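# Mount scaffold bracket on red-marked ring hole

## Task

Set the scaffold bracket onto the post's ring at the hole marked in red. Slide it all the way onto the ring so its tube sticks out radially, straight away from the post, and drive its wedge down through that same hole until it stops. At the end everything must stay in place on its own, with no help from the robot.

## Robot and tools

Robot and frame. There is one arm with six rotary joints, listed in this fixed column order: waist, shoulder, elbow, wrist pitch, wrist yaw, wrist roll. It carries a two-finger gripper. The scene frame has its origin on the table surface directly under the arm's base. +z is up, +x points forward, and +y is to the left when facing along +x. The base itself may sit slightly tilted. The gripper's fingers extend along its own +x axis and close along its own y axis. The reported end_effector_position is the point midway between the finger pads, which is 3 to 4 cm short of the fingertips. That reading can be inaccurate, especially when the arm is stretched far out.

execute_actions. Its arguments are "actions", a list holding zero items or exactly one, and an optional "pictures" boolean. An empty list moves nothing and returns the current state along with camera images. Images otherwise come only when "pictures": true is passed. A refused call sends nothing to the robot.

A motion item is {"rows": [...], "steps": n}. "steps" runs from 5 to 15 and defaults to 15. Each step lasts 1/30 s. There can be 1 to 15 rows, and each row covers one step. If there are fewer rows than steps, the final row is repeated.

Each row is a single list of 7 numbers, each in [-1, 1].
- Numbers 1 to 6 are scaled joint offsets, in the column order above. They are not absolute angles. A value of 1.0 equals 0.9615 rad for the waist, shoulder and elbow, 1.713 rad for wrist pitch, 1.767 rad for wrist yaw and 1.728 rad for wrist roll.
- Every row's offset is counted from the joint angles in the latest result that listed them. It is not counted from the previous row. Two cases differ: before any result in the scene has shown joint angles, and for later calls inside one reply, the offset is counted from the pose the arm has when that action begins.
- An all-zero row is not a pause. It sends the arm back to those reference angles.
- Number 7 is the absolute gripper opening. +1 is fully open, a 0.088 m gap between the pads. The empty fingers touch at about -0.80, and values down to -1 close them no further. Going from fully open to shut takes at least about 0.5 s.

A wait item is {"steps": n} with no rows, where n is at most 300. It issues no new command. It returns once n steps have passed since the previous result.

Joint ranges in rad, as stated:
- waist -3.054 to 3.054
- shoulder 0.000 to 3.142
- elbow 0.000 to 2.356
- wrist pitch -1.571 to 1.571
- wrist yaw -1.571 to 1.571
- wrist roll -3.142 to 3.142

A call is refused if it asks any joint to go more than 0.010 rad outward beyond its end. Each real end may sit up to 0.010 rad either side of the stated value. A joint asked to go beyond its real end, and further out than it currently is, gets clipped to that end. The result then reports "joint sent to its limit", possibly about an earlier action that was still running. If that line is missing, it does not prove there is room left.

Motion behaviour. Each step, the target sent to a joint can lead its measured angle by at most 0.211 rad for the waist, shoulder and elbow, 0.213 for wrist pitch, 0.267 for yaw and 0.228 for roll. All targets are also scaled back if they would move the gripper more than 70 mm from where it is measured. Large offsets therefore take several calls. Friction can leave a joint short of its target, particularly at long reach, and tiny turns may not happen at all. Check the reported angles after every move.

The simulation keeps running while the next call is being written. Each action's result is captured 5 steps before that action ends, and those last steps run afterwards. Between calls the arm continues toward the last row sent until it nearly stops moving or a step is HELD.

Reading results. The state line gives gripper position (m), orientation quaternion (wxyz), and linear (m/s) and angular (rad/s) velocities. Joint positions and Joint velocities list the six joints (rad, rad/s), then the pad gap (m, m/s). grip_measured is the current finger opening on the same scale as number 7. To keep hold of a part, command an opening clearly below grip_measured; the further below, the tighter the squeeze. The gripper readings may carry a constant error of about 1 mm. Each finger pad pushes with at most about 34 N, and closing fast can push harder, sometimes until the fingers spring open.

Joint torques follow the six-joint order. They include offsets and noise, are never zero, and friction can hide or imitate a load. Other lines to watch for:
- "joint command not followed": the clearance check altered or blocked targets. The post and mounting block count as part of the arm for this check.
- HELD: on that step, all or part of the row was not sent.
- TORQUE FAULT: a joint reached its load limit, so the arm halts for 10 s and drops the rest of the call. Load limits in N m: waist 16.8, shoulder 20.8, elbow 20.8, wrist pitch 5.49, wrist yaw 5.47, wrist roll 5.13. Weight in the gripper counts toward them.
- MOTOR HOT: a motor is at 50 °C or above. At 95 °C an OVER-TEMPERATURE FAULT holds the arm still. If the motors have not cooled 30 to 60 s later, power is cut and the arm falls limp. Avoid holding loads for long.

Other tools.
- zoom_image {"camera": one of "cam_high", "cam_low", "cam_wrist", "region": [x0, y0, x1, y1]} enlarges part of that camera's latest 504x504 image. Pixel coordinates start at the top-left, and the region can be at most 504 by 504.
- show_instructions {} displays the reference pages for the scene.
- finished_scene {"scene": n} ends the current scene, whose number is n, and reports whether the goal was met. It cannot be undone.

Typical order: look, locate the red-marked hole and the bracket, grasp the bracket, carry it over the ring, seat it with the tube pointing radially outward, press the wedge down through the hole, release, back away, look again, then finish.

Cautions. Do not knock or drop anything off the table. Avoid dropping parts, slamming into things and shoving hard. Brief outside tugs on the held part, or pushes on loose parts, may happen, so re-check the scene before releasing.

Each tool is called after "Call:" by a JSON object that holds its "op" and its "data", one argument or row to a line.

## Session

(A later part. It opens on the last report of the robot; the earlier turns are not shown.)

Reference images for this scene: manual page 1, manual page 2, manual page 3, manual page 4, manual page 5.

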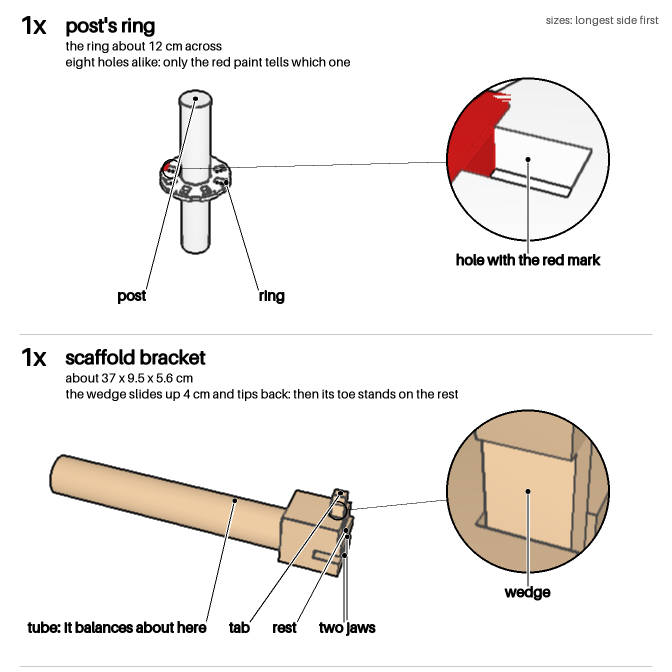

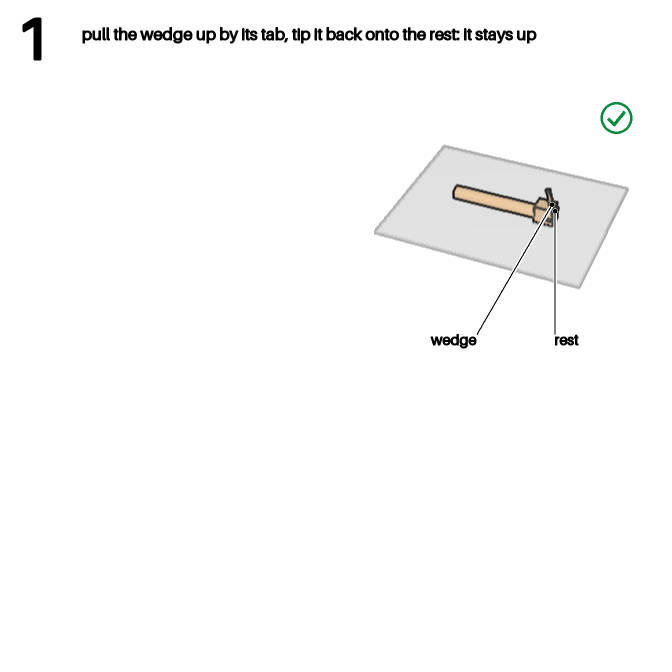

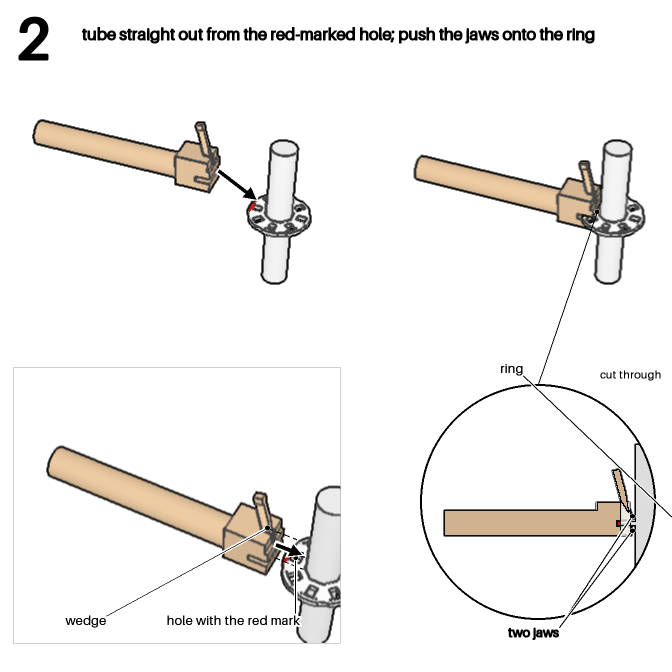

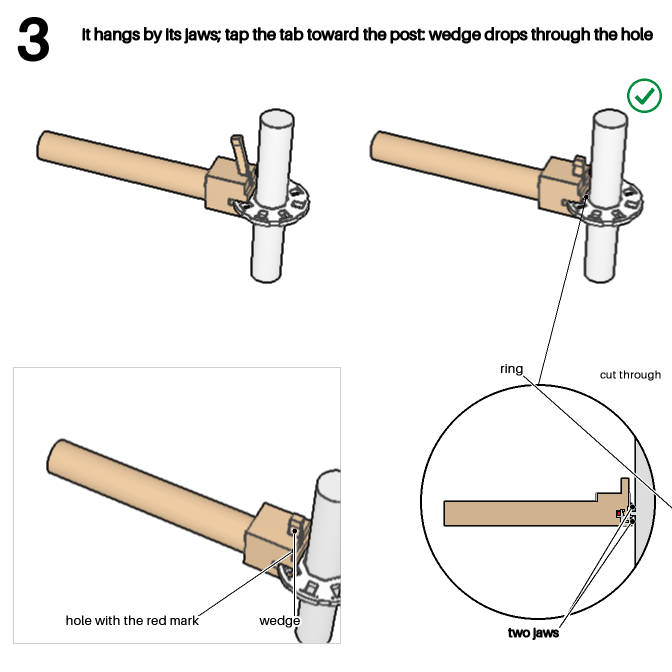

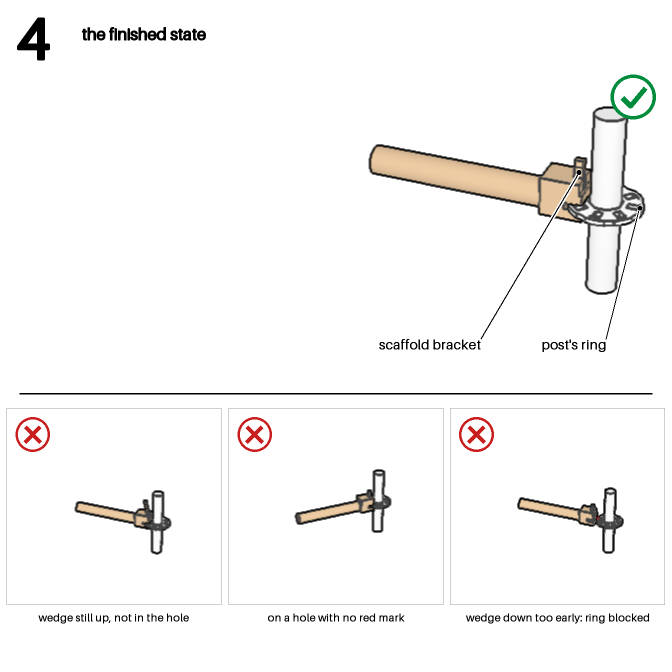

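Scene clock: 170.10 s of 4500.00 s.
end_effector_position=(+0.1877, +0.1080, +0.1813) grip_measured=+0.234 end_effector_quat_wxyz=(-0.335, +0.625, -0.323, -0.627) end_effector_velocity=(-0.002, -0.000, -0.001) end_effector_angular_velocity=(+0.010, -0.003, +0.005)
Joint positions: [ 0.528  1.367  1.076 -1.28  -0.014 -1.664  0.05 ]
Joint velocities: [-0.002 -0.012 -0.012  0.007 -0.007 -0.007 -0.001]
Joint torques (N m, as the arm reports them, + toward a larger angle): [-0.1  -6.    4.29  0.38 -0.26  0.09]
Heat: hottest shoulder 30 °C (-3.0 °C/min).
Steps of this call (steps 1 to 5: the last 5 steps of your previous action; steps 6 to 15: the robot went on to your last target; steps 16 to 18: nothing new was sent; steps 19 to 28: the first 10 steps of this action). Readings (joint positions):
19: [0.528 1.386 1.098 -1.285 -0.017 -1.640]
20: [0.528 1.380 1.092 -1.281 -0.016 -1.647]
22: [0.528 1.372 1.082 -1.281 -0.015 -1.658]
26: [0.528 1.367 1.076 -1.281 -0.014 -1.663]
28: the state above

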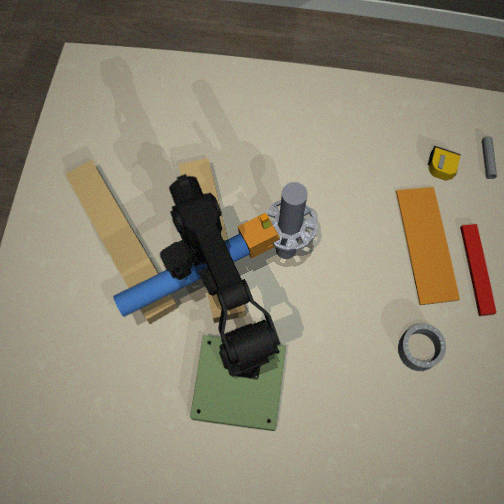

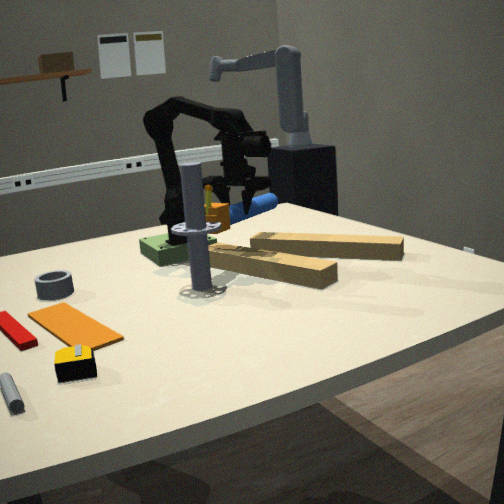

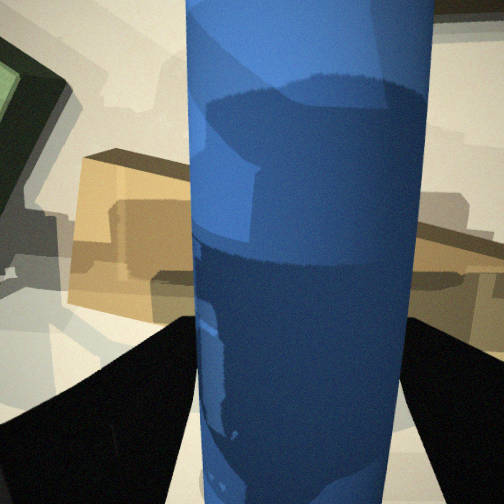

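Call:
{"op": "execute_actions", "data": {
  "actions": [
    {"rows":[[-0.045,0.006,0.012,-0.004,0,-0.025,-0.9]],"steps":15}
  ],
  "pictures": true
}}

Call:
{"op": "zoom_image", "data": {
  "camera": "cam_low",
  "region": [150, 150, 290, 270]
}}

Call:
{"op": "zoom_image", "data": {
  "camera": "cam_high",
  "region": [220, 170, 340, 280]
}}

Scene clock: 170.67 s of 4500.00 s.
end_effector_position=(+0.1879, +0.1058, +0.1814) grip_measured=+0.233 end_effector_quat_wxyz=(-0.335, +0.619, -0.316, -0.636) end_effector_velocity=(-0.005, -0.002, -0.000) end_effector_angular_velocity=(-0.004, +0.023, +0.005)
Joint positions: [ 0.503  1.366  1.075 -1.284 -0.037 -1.699  0.05 ]
Joint velocities: [-0.002 -0.002 -0.002 -0.022 -0.007 -0.007 -0.   ]
Joint torques (N m, as the arm reports them, + toward a larger angle): [-1.85 -3.88  5.76  0.26  0.81 -0.24]
Heat: hottest shoulder 30 °C (-3.0 °C/min).
Steps of this call (steps 1 to 5: the last 5 steps of your previous action; steps 6 to 7: the robot went on to your last target; steps 8 to 17: the first 10 steps of this action). Readings (joint positions):
8: [0.525 1.366 1.075 -1.280 -0.018 -1.668]
9: [0.517 1.366 1.075 -1.282 -0.025 -1.679]
11: [0.507 1.366 1.075 -1.283 -0.034 -1.691]
15: [0.503 1.366 1.075 -1.284 -0.037 -1.698]
17: the state above

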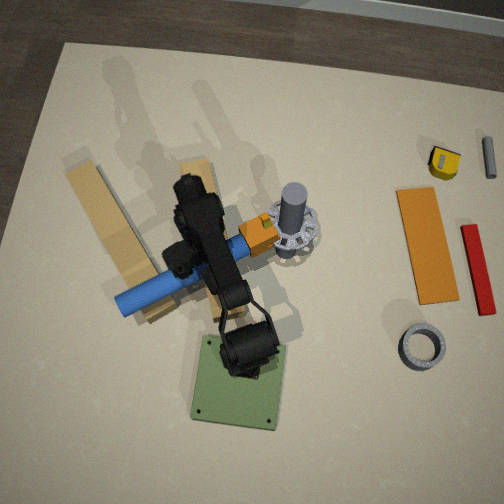

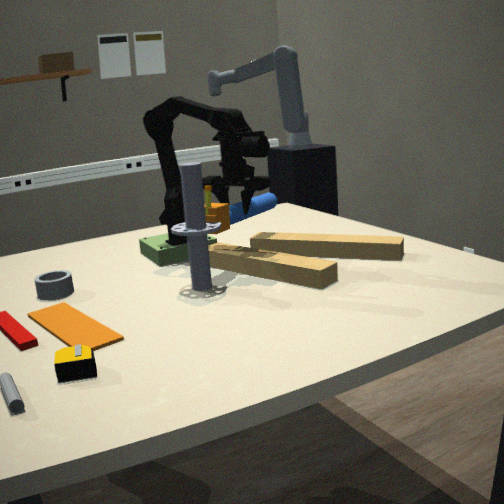

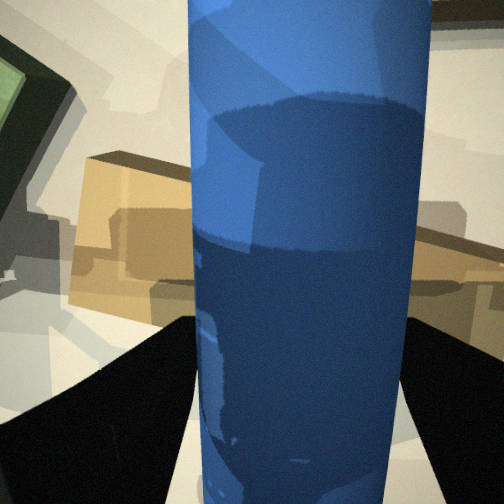

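Region (150, 150, 290, 270) of cam_low's 504x504 image, scaled by 3.600, with more detail than that image has; it fills the top 432 rows of this view, and the rest is white.

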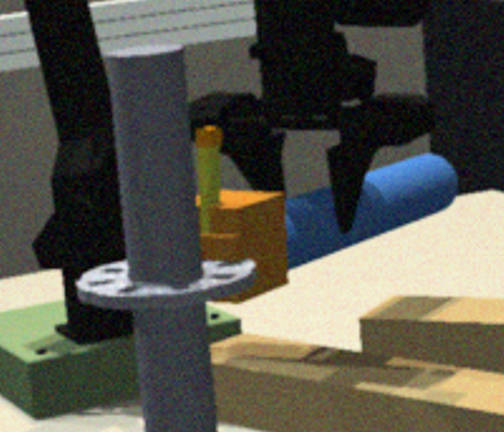

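Region (220, 170, 340, 280) of cam_high's 504x504 image, scaled by 4.200, with more detail than that image has; it fills the top 462 rows of this view, and the rest is white.

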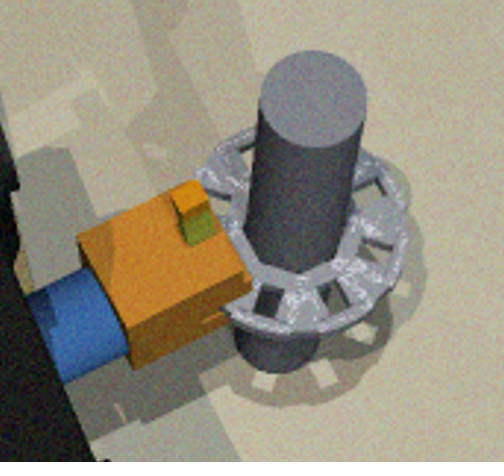

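Call:
{"op": "execute_actions", "data": {
  "actions": [
    {"rows":[[0.03,0,0.03,-0.012,0.015,0.02,-0.9]],"steps":15}
  ]
}}

Call:
{"op": "execute_actions", "data": {
  "actions": [
    {"rows":[[-0.045,0,0,0,0,-0.025,-0.9]],"steps":15}
  ],
  "pictures": true
}}

Call:
{"op": "zoom_image", "data": {
  "camera": "cam_low",
  "region": [150, 150, 290, 270]
}}

Call:
{"op": "zoom_image", "data": {
  "camera": "cam_high",
  "region": [220, 170, 340, 280]
}}

Scene clock: 171.27 s of 4500.00 s.
end_effector_position=(+0.1871, +0.1068, +0.1833) grip_measured=+0.233 end_effector_quat_wxyz=(-0.329, +0.626, -0.324, -0.629) end_effector_velocity=(-0.008, +0.001, +0.002) end_effector_angular_velocity=(-0.020, +0.020, -0.024)
Joint positions: [ 0.528  1.37   1.086 -1.297 -0.01  -1.672  0.05 ]
Joint velocities: [ 0.027 -0.002  0.007 -0.037  0.007  0.051 -0.   ]
Joint torques (N m, as the arm reports them, + toward a larger angle): [ 0.19 -4.99  6.17 -0.05 -0.17  0.17]
Heat: hottest shoulder 30 °C (-3.0 °C/min).
Steps of this call (steps 1 to 5: the last 5 steps of your previous action; steps 6 to 8: the robot went on to your last target; steps 9 to 18: the first 10 steps of this action). Readings (joint positions):
9: [0.505 1.366 1.077 -1.285 -0.034 -1.696]
10: [0.512 1.367 1.079 -1.287 -0.026 -1.690]
12: [0.520 1.368 1.082 -1.291 -0.016 -1.681]
16: [0.525 1.370 1.085 -1.294 -0.011 -1.675]
18: the state above

Scene clock: 171.77 s of 4500.00 s.
end_effector_position=(+0.1886, +0.1033, +0.1834) grip_measured=+0.233 end_effector_quat_wxyz=(-0.330, +0.621, -0.319, -0.635) end_effector_velocity=(-0.006, -0.002, -0.001) end_effector_angular_velocity=(+0.007, +0.034, +0.010)
Joint positions: [ 0.499  1.37   1.086 -1.299 -0.026 -1.707  0.05 ]
Joint velocities: [-0.012 -0.002 -0.007 -0.022 -0.022 -0.022 -0.   ]
Joint torques (N m, as the arm reports them, + toward a larger angle): [-1.17 -4.65  4.58  0.52  0.59 -0.15]
Heat: hottest shoulder 30 °C (-3.0 °C/min).
Steps of this call (steps 1 to 5: the last 5 steps of your previous action; steps 6 to 15: the first 10 steps of this action, its rows measured from where the robot was after step 5). Readings (joint positions):
5: [0.529 1.370 1.087 -1.298 -0.010 -1.670]
6: [0.526 1.370 1.087 -1.299 -0.012 -1.675]
7: [0.517 1.370 1.087 -1.300 -0.016 -1.686]
9: [0.506 1.370 1.087 -1.299 -0.024 -1.698]
13: [0.500 1.370 1.086 -1.299 -0.026 -1.706]
15: the state above

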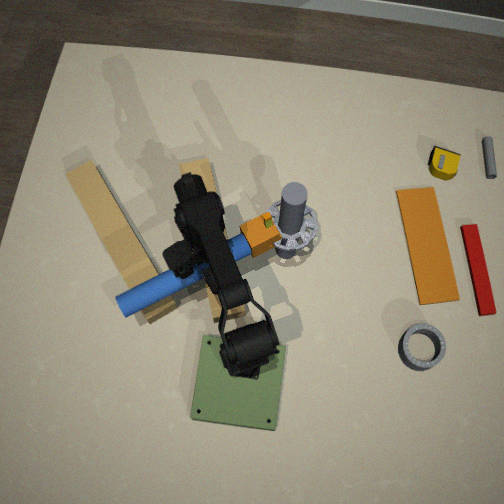

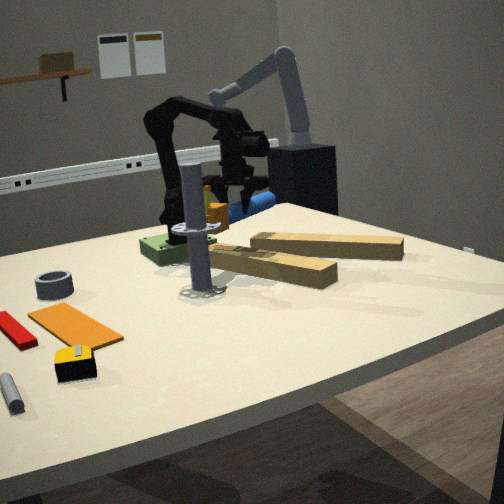

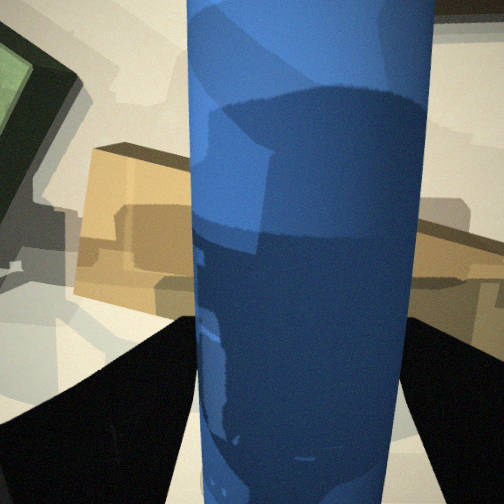

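Region (150, 150, 290, 270) of cam_low's 504x504 image, scaled by 3.600, with more detail than that image has; it fills the top 432 rows of this view, and the rest is white.

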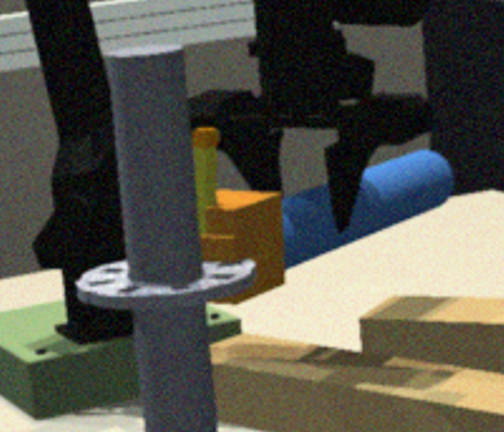

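Region (220, 170, 340, 280) of cam_high's 504x504 image, scaled by 4.200, with more detail than that image has; it fills the top 462 rows of this view, and the rest is white.

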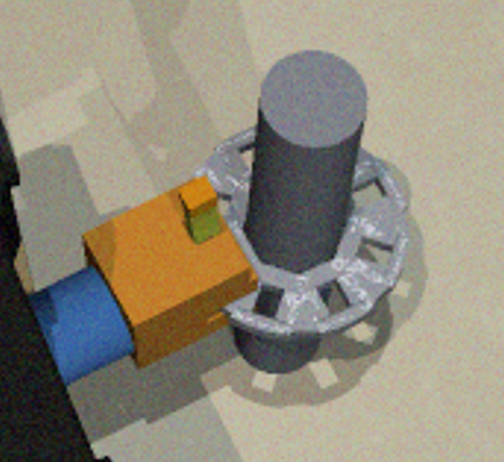

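Call:
{"op": "execute_actions", "data": {
  "actions": [
    {"rows":[[0.004,-0.05,-0.05,0.005,0.008,-0.03,-0.9]],"steps":15}
  ],
  "pictures": true
}}

Call:
{"op": "zoom_image", "data": {
  "camera": "cam_low",
  "region": [150, 150, 290, 270]
}}

Call:
{"op": "zoom_image", "data": {
  "camera": "cam_high",
  "region": [220, 170, 340, 280]
}}

Scene clock: 173.03 s of 4500.00 s.
end_effector_position=(+0.1831, +0.0991, +0.1810) grip_measured=+0.233 end_effector_quat_wxyz=(-0.316, +0.634, -0.303, -0.638) end_effector_velocity=(-0.003, -0.001, -0.000) end_effector_angular_velocity=(+0.003, +0.010, +0.005)
Joint positions: [ 0.501  1.335  1.05  -1.287 -0.016 -1.752  0.05 ]
Joint velocities: [-0.002 -0.007 -0.007 -0.007 -0.007 -0.007  0.   ]
Joint torques (N m, as the arm reports them, + toward a larger angle): [ 0.15 -5.93  3.58  0.23  0.01 -0.22]
Heat: hottest shoulder 30 °C (-4.1 °C/min).
Steps of this call (steps 1 to 5: the last 5 steps of your previous action; steps 6 to 15: the robot went on to your last target; steps 16 to 28: nothing new was sent; steps 29 to 38: the first 10 steps of this action). Readings (joint positions):
29: [0.498 1.365 1.080 -1.296 -0.025 -1.713]
30: [0.499 1.356 1.068 -1.290 -0.021 -1.727]
32: [0.500 1.340 1.054 -1.287 -0.017 -1.747]
36: [0.501 1.335 1.050 -1.287 -0.016 -1.751]
38: the state above

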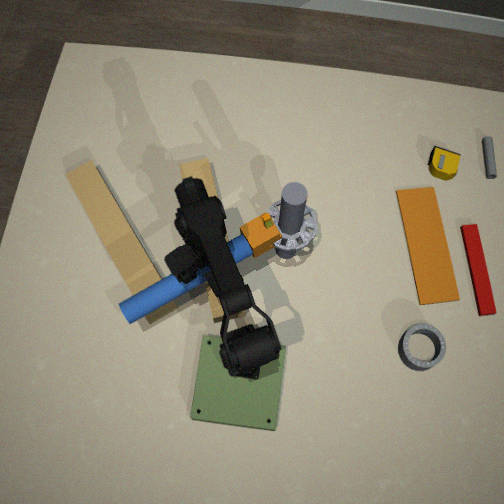

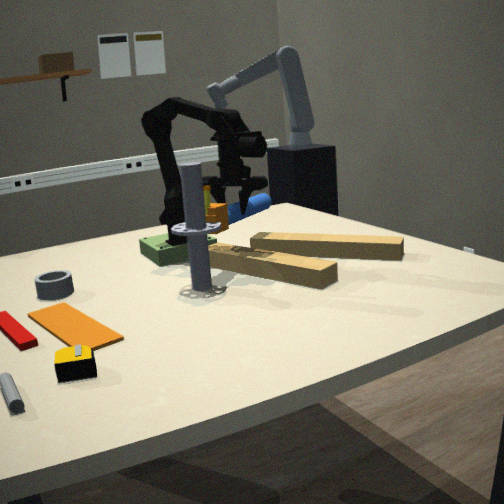

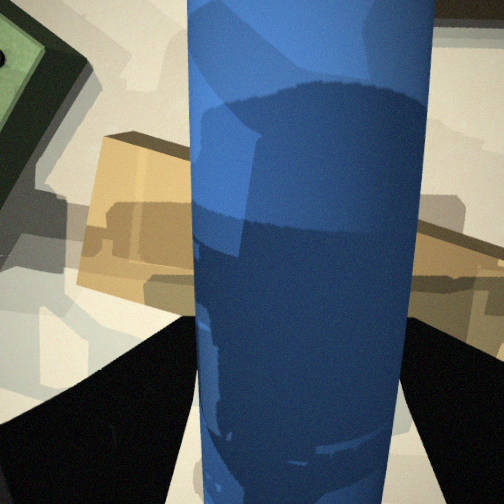

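Region (150, 150, 290, 270) of cam_low's 504x504 image, scaled by 3.600, with more detail than that image has; it fills the top 432 rows of this view, and the rest is white.

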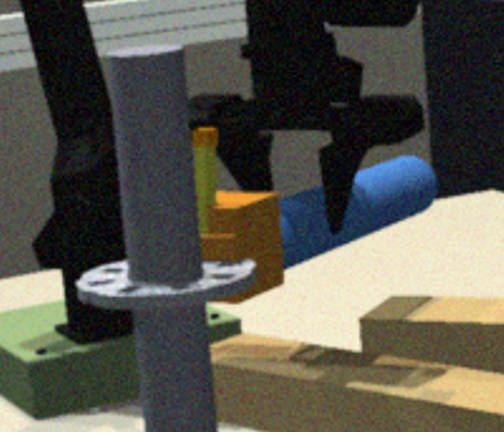

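Region (220, 170, 340, 280) of cam_high's 504x504 image, scaled by 4.200, with more detail than that image has; it fills the top 462 rows of this view, and the rest is white.

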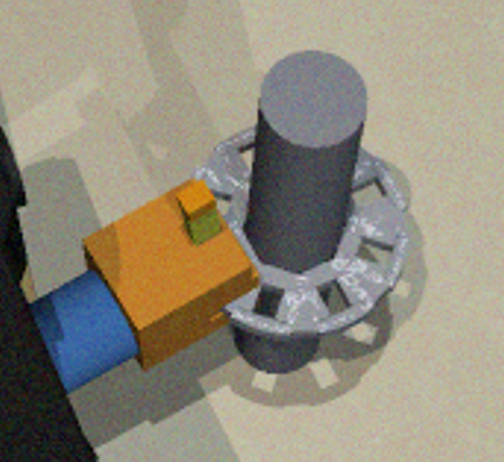

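Call:
{"op": "execute_actions", "data": {
  "actions": [
    {"rows":[[-0.004,-0.05,-0.045,0.003,0,-0.03,-0.9]],"steps":15}
  ],
  "pictures": true
}}

Call:
{"op": "zoom_image", "data": {
  "camera": "cam_low",
  "region": [150, 150, 290, 270]
}}

Call:
{"op": "zoom_image", "data": {
  "camera": "cam_high",
  "region": [220, 170, 340, 280]
}}

Scene clock: 174.00 s of 4500.00 s.
end_effector_position=(+0.1779, +0.0954, +0.1805) grip_measured=+0.234 end_effector_quat_wxyz=(-0.305, +0.644, -0.287, -0.640) end_effector_velocity=(-0.007, -0.001, +0.000) end_effector_angular_velocity=(+0.011, +0.025, +0.020)
Joint positions: [ 0.498  1.299  1.022 -1.283 -0.013 -1.796  0.05 ]
Joint velocities: [-0.002 -0.012 -0.007 -0.022 -0.022 -0.022 -0.   ]
Joint torques (N m, as the arm reports them, + toward a larger angle): [-0.22 -5.45  3.23  0.51 -0.27 -0.24]
Heat: hottest shoulder 30 °C (-4.1 °C/min).
Steps of this call (steps 1 to 5: the last 5 steps of your previous action; steps 6 to 15: the robot went on to your last target; steps 16 to 19: nothing new was sent; steps 20 to 29: the first 10 steps of this action). Readings (joint positions):
20: [0.500 1.329 1.045 -1.286 -0.016 -1.757]
21: [0.499 1.319 1.037 -1.283 -0.016 -1.769]
23: [0.499 1.304 1.025 -1.283 -0.014 -1.792]
27: [0.498 1.300 1.022 -1.283 -0.013 -1.795]
29: the state above

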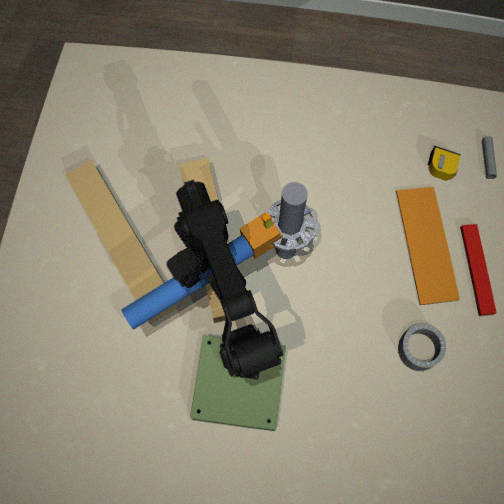

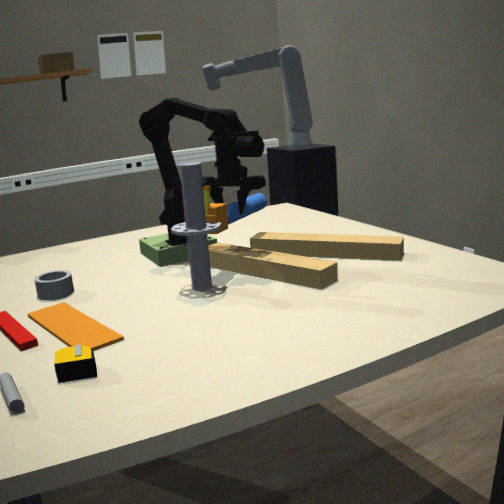

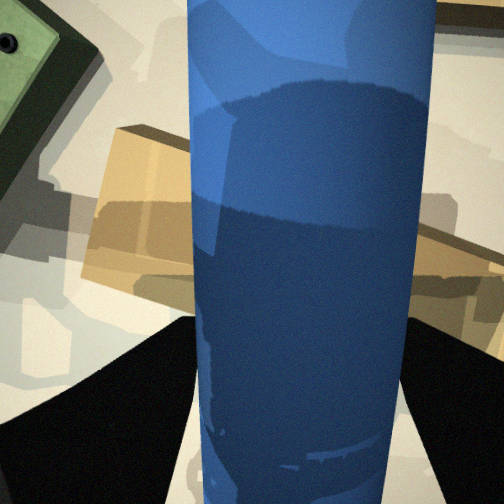

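Region (150, 150, 290, 270) of cam_low's 504x504 image, scaled by 3.600, with more detail than that image has; it fills the top 432 rows of this view, and the rest is white.

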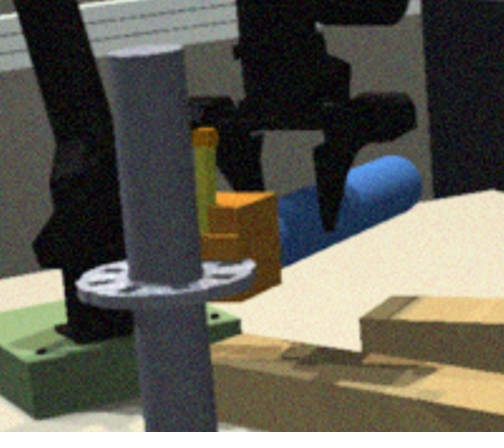

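Region (220, 170, 340, 280) of cam_high's 504x504 image, scaled by 4.200, with more detail than that image has; it fills the top 462 rows of this view, and the rest is white.

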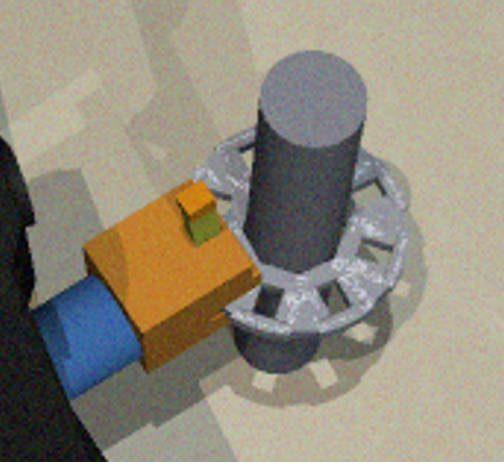

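Call:
{"op": "execute_actions", "data": {
  "actions": [
    {"rows":[[0.004,0,0,0,0,0.002,-0.9],[0.008,0,0,0,0,0.004,-0.9],[0.012,0,0,0,0,0.006,-0.9],[0.016,0,0,0,0,0.008,-0.9],[0.02,0,0,0,0,0.01,-0.9],[0.024,0,0,0,0,0.012,-0.9]],"steps":15}
  ],
  "pictures": true
}}

Call:
{"op": "zoom_image", "data": {
  "camera": "cam_low",
  "region": [150, 150, 290, 270]
}}

Call:
{"op": "zoom_image", "data": {
  "camera": "cam_high",
  "region": [220, 170, 340, 280]
}}

Scene clock: 174.77 s of 4500.00 s.
end_effector_position=(+0.1778, +0.0957, +0.1804) grip_measured=+0.233 end_effector_quat_wxyz=(-0.303, +0.647, -0.289, -0.637) end_effector_velocity=(-0.003, +0.000, +0.001) end_effector_angular_velocity=(-0.007, -0.001, -0.010)
Joint positions: [ 0.508  1.298  1.021 -1.281 -0.003 -1.787  0.05 ]
Joint velocities: [ 0.012 -0.007 -0.002 -0.007  0.007  0.022 -0.001]
Joint torques (N m, as the arm reports them, + toward a larger angle): [ 1.17 -3.94  4.64  0.42 -0.62  0.3 ]
Heat: hottest shoulder 30 °C (-4.0 °C/min).
Steps of this call (steps 1 to 5: the last 5 steps of your previous action; steps 6 to 13: the robot went on to your last target; steps 14 to 23: the first 10 steps of this action). Readings (joint positions):
14: [0.498 1.298 1.021 -1.283 -0.013 -1.797]
15: [0.498 1.298 1.021 -1.283 -0.013 -1.797]
17: [0.500 1.298 1.021 -1.282 -0.011 -1.796]
21: [0.507 1.298 1.021 -1.281 -0.004 -1.788]
23: the state above

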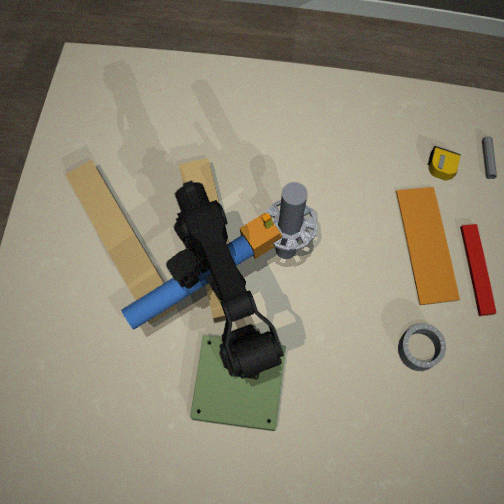

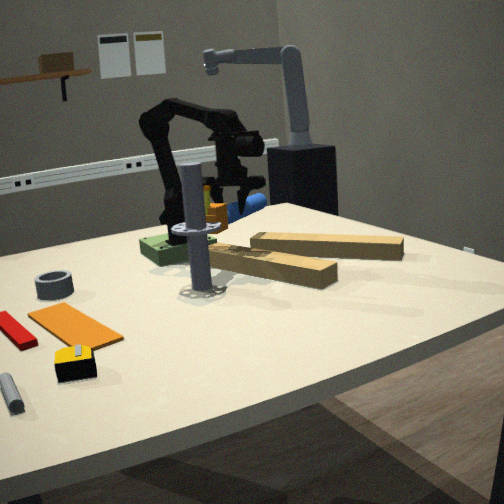

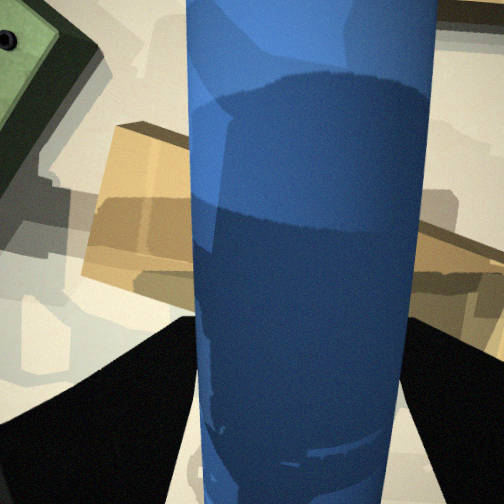

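Region (150, 150, 290, 270) of cam_low's 504x504 image, scaled by 3.600, with more detail than that image has; it fills the top 432 rows of this view, and the rest is white.

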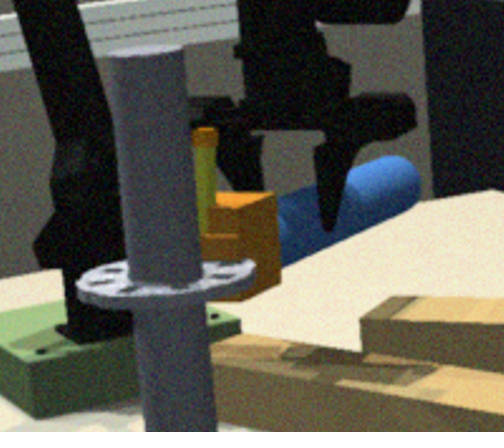

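Region (220, 170, 340, 280) of cam_high's 504x504 image, scaled by 4.200, with more detail than that image has; it fills the top 462 rows of this view, and the rest is white.

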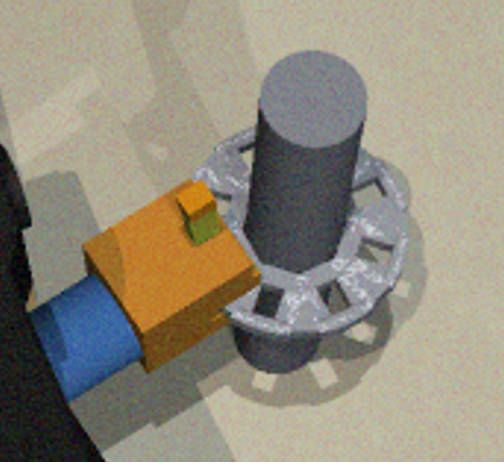

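Call:
{"op": "execute_actions", "data": {
  "actions": [
    {"rows":[[-0.012,0,0,0,-0.006,-0.006,-0.9]],"steps":15}
  ],
  "pictures": true
}}

Call:
{"op": "zoom_image", "data": {
  "camera": "cam_low",
  "region": [150, 150, 290, 270]
}}

Scene clock: 175.40 s of 4500.00 s.
end_effector_position=(+0.1778, +0.0955, +0.1804) grip_measured=+0.233 end_effector_quat_wxyz=(-0.305, +0.646, -0.288, -0.638) end_effector_velocity=(-0.003, +0.001, -0.000) end_effector_angular_velocity=(+0.016, +0.017, -0.014)
Joint positions: [ 0.503  1.298  1.021 -1.282 -0.008 -1.791  0.05 ]
Joint velocities: [-0.007 -0.002 -0.002 -0.007 -0.022  0.007 -0.   ]
Joint torques (N m, as the arm reports them, + toward a larger angle): [-0.68 -4.09  4.61  0.53 -0.38 -0.19]
Heat: hottest shoulder 30 °C (-4.0 °C/min).
Steps of this call (steps 1 to 5: the last 5 steps of your previous action; steps 6 to 9: the robot went on to your last target; steps 10 to 19: the first 10 steps of this action). Readings (joint positions):
10: [0.509 1.298 1.021 -1.281 -0.002 -1.786]
11: [0.507 1.298 1.021 -1.281 -0.003 -1.787]
13: [0.505 1.298 1.021 -1.282 -0.006 -1.789]
17: [0.503 1.298 1.021 -1.282 -0.008 -1.791]
19: the state above

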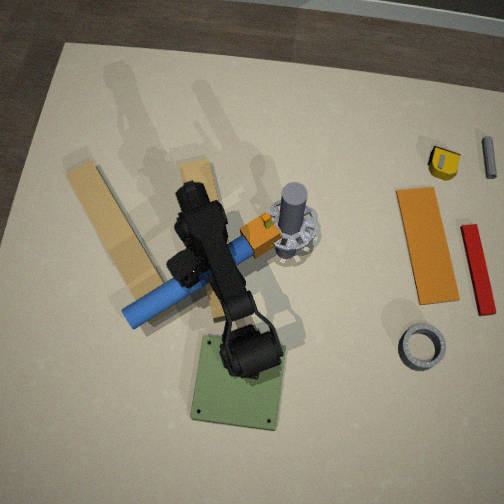

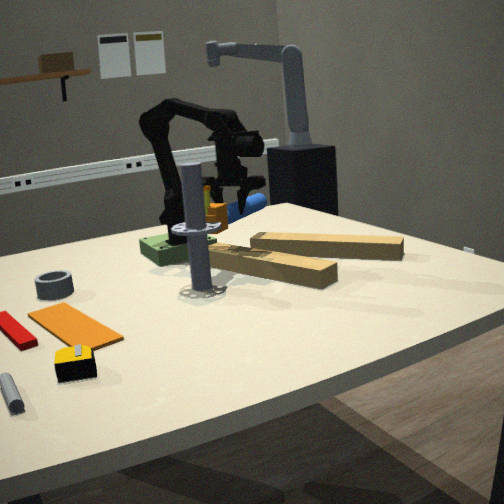

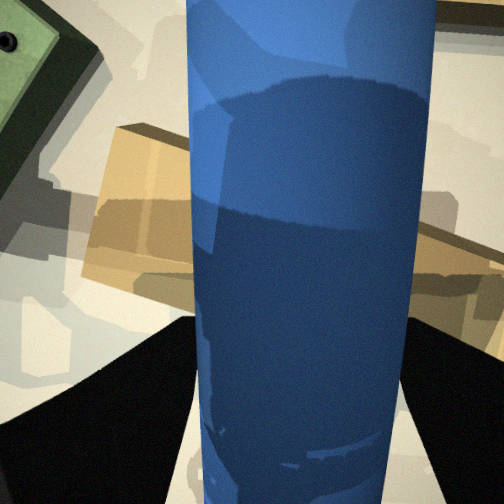

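Region (150, 150, 290, 270) of cam_low's 504x504 image, scaled by 3.600, with more detail than that image has; it fills the top 432 rows of this view, and the rest is white.

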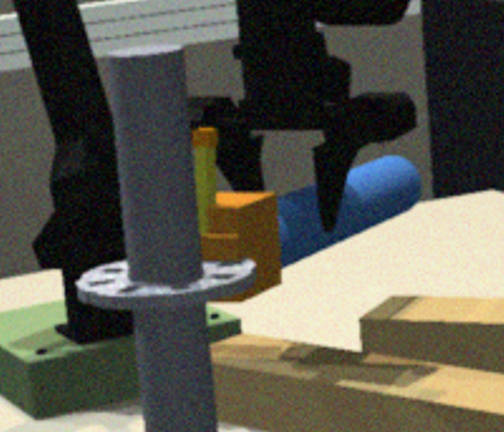

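Call:
{"op": "execute_actions", "data": {
  "actions": [
    {"rows":[[0,0,0.03,-0.012,0,0,-0.9]],"steps":15}
  ]
}}

Call:
{"op": "execute_actions", "data": {
  "actions": [
    {"rows":[[0.004,0,0,0,0,0.002,-0.9],[0.008,0,0,0,0,0.004,-0.9],[0.012,0,0,0,0,0.006,-0.9],[0.016,0,0,0,0,0.008,-0.9],[0.02,0,0,0,0,0.01,-0.9]],"steps":15}
  ],
  "pictures": true
}}

Call:
{"op": "zoom_image", "data": {
  "camera": "cam_low",
  "region": [150, 150, 290, 270]
}}

Scene clock: 176.00 s of 4500.00 s.
end_effector_position=(+0.1779, +0.0955, +0.1822) grip_measured=+0.233 end_effector_quat_wxyz=(-0.303, +0.645, -0.288, -0.640) end_effector_velocity=(-0.004, -0.001, +0.000) end_effector_angular_velocity=(-0.004, +0.023, -0.010)
Joint positions: [ 0.502  1.302  1.031 -1.292 -0.01  -1.795  0.05 ]
Joint velocities: [-0.002  0.002  0.002 -0.022 -0.007  0.007 -0.   ]
Joint torques (N m, as the arm reports them, + toward a larger angle): [ 0.07 -4.51  6.33 -0.28 -0.08  0.12]
Heat: hottest shoulder 30 °C (-4.1 °C/min).
Steps of this call (steps 1 to 5: the last 5 steps of your previous action; steps 6 to 8: the robot went on to your last target; steps 9 to 18: the first 10 steps of this action). Readings (joint positions):
9: [0.503 1.298 1.023 -1.282 -0.009 -1.792]
10: [0.502 1.298 1.025 -1.284 -0.010 -1.792]
12: [0.502 1.300 1.027 -1.287 -0.010 -1.794]
16: [0.502 1.302 1.030 -1.291 -0.010 -1.795]
18: the state above

Scene clock: 176.50 s of 4500.00 s.
end_effector_position=(+0.1779, +0.0960, +0.1819) grip_measured=+0.233 end_effector_quat_wxyz=(-0.302, +0.646, -0.290, -0.638) end_effector_velocity=(-0.002, -0.001, -0.000) end_effector_angular_velocity=(+0.003, +0.010, +0.005)
Joint positions: [ 0.509  1.303  1.03  -1.291 -0.002 -1.785  0.05 ]
Joint velocities: [-0.002 -0.002 -0.002 -0.007 -0.007 -0.007 -0.   ]
Joint torques (N m, as the arm reports them, + toward a larger angle): [ 1.08 -4.21  4.66  0.36 -0.5   0.17]
Heat: hottest shoulder 30 °C (-4.0 °C/min).
Steps of this call (steps 1 to 5: the last 5 steps of your previous action; steps 6 to 15: the first 10 steps of this action, its rows measured from where the robot was after step 5). Readings (joint positions):
5: [0.502 1.302 1.031 -1.292 -0.010 -1.795]
6: [0.502 1.302 1.031 -1.292 -0.010 -1.795]
7: [0.502 1.303 1.031 -1.292 -0.010 -1.795]
9: [0.503 1.303 1.031 -1.292 -0.008 -1.794]
13: [0.509 1.303 1.031 -1.291 -0.002 -1.786]
15: the state above

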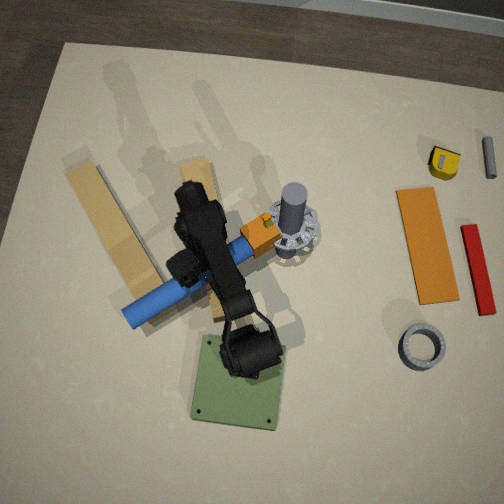

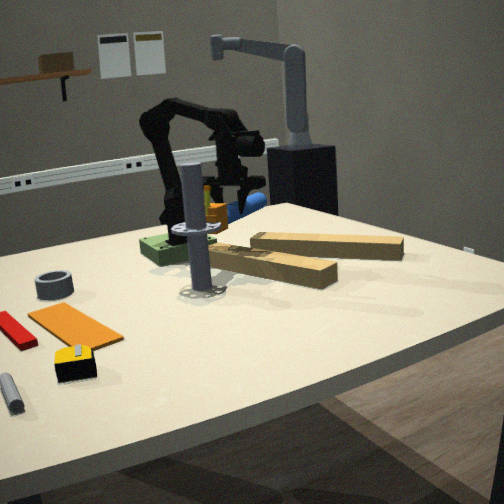

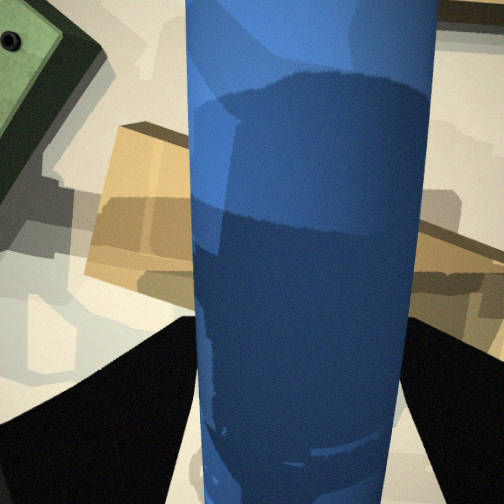

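Region (150, 150, 290, 270) of cam_low's 504x504 image, scaled by 3.600, with more detail than that image has; it fills the top 432 rows of this view, and the rest is white.

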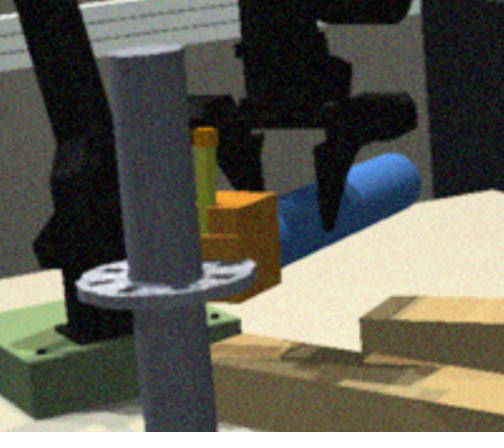

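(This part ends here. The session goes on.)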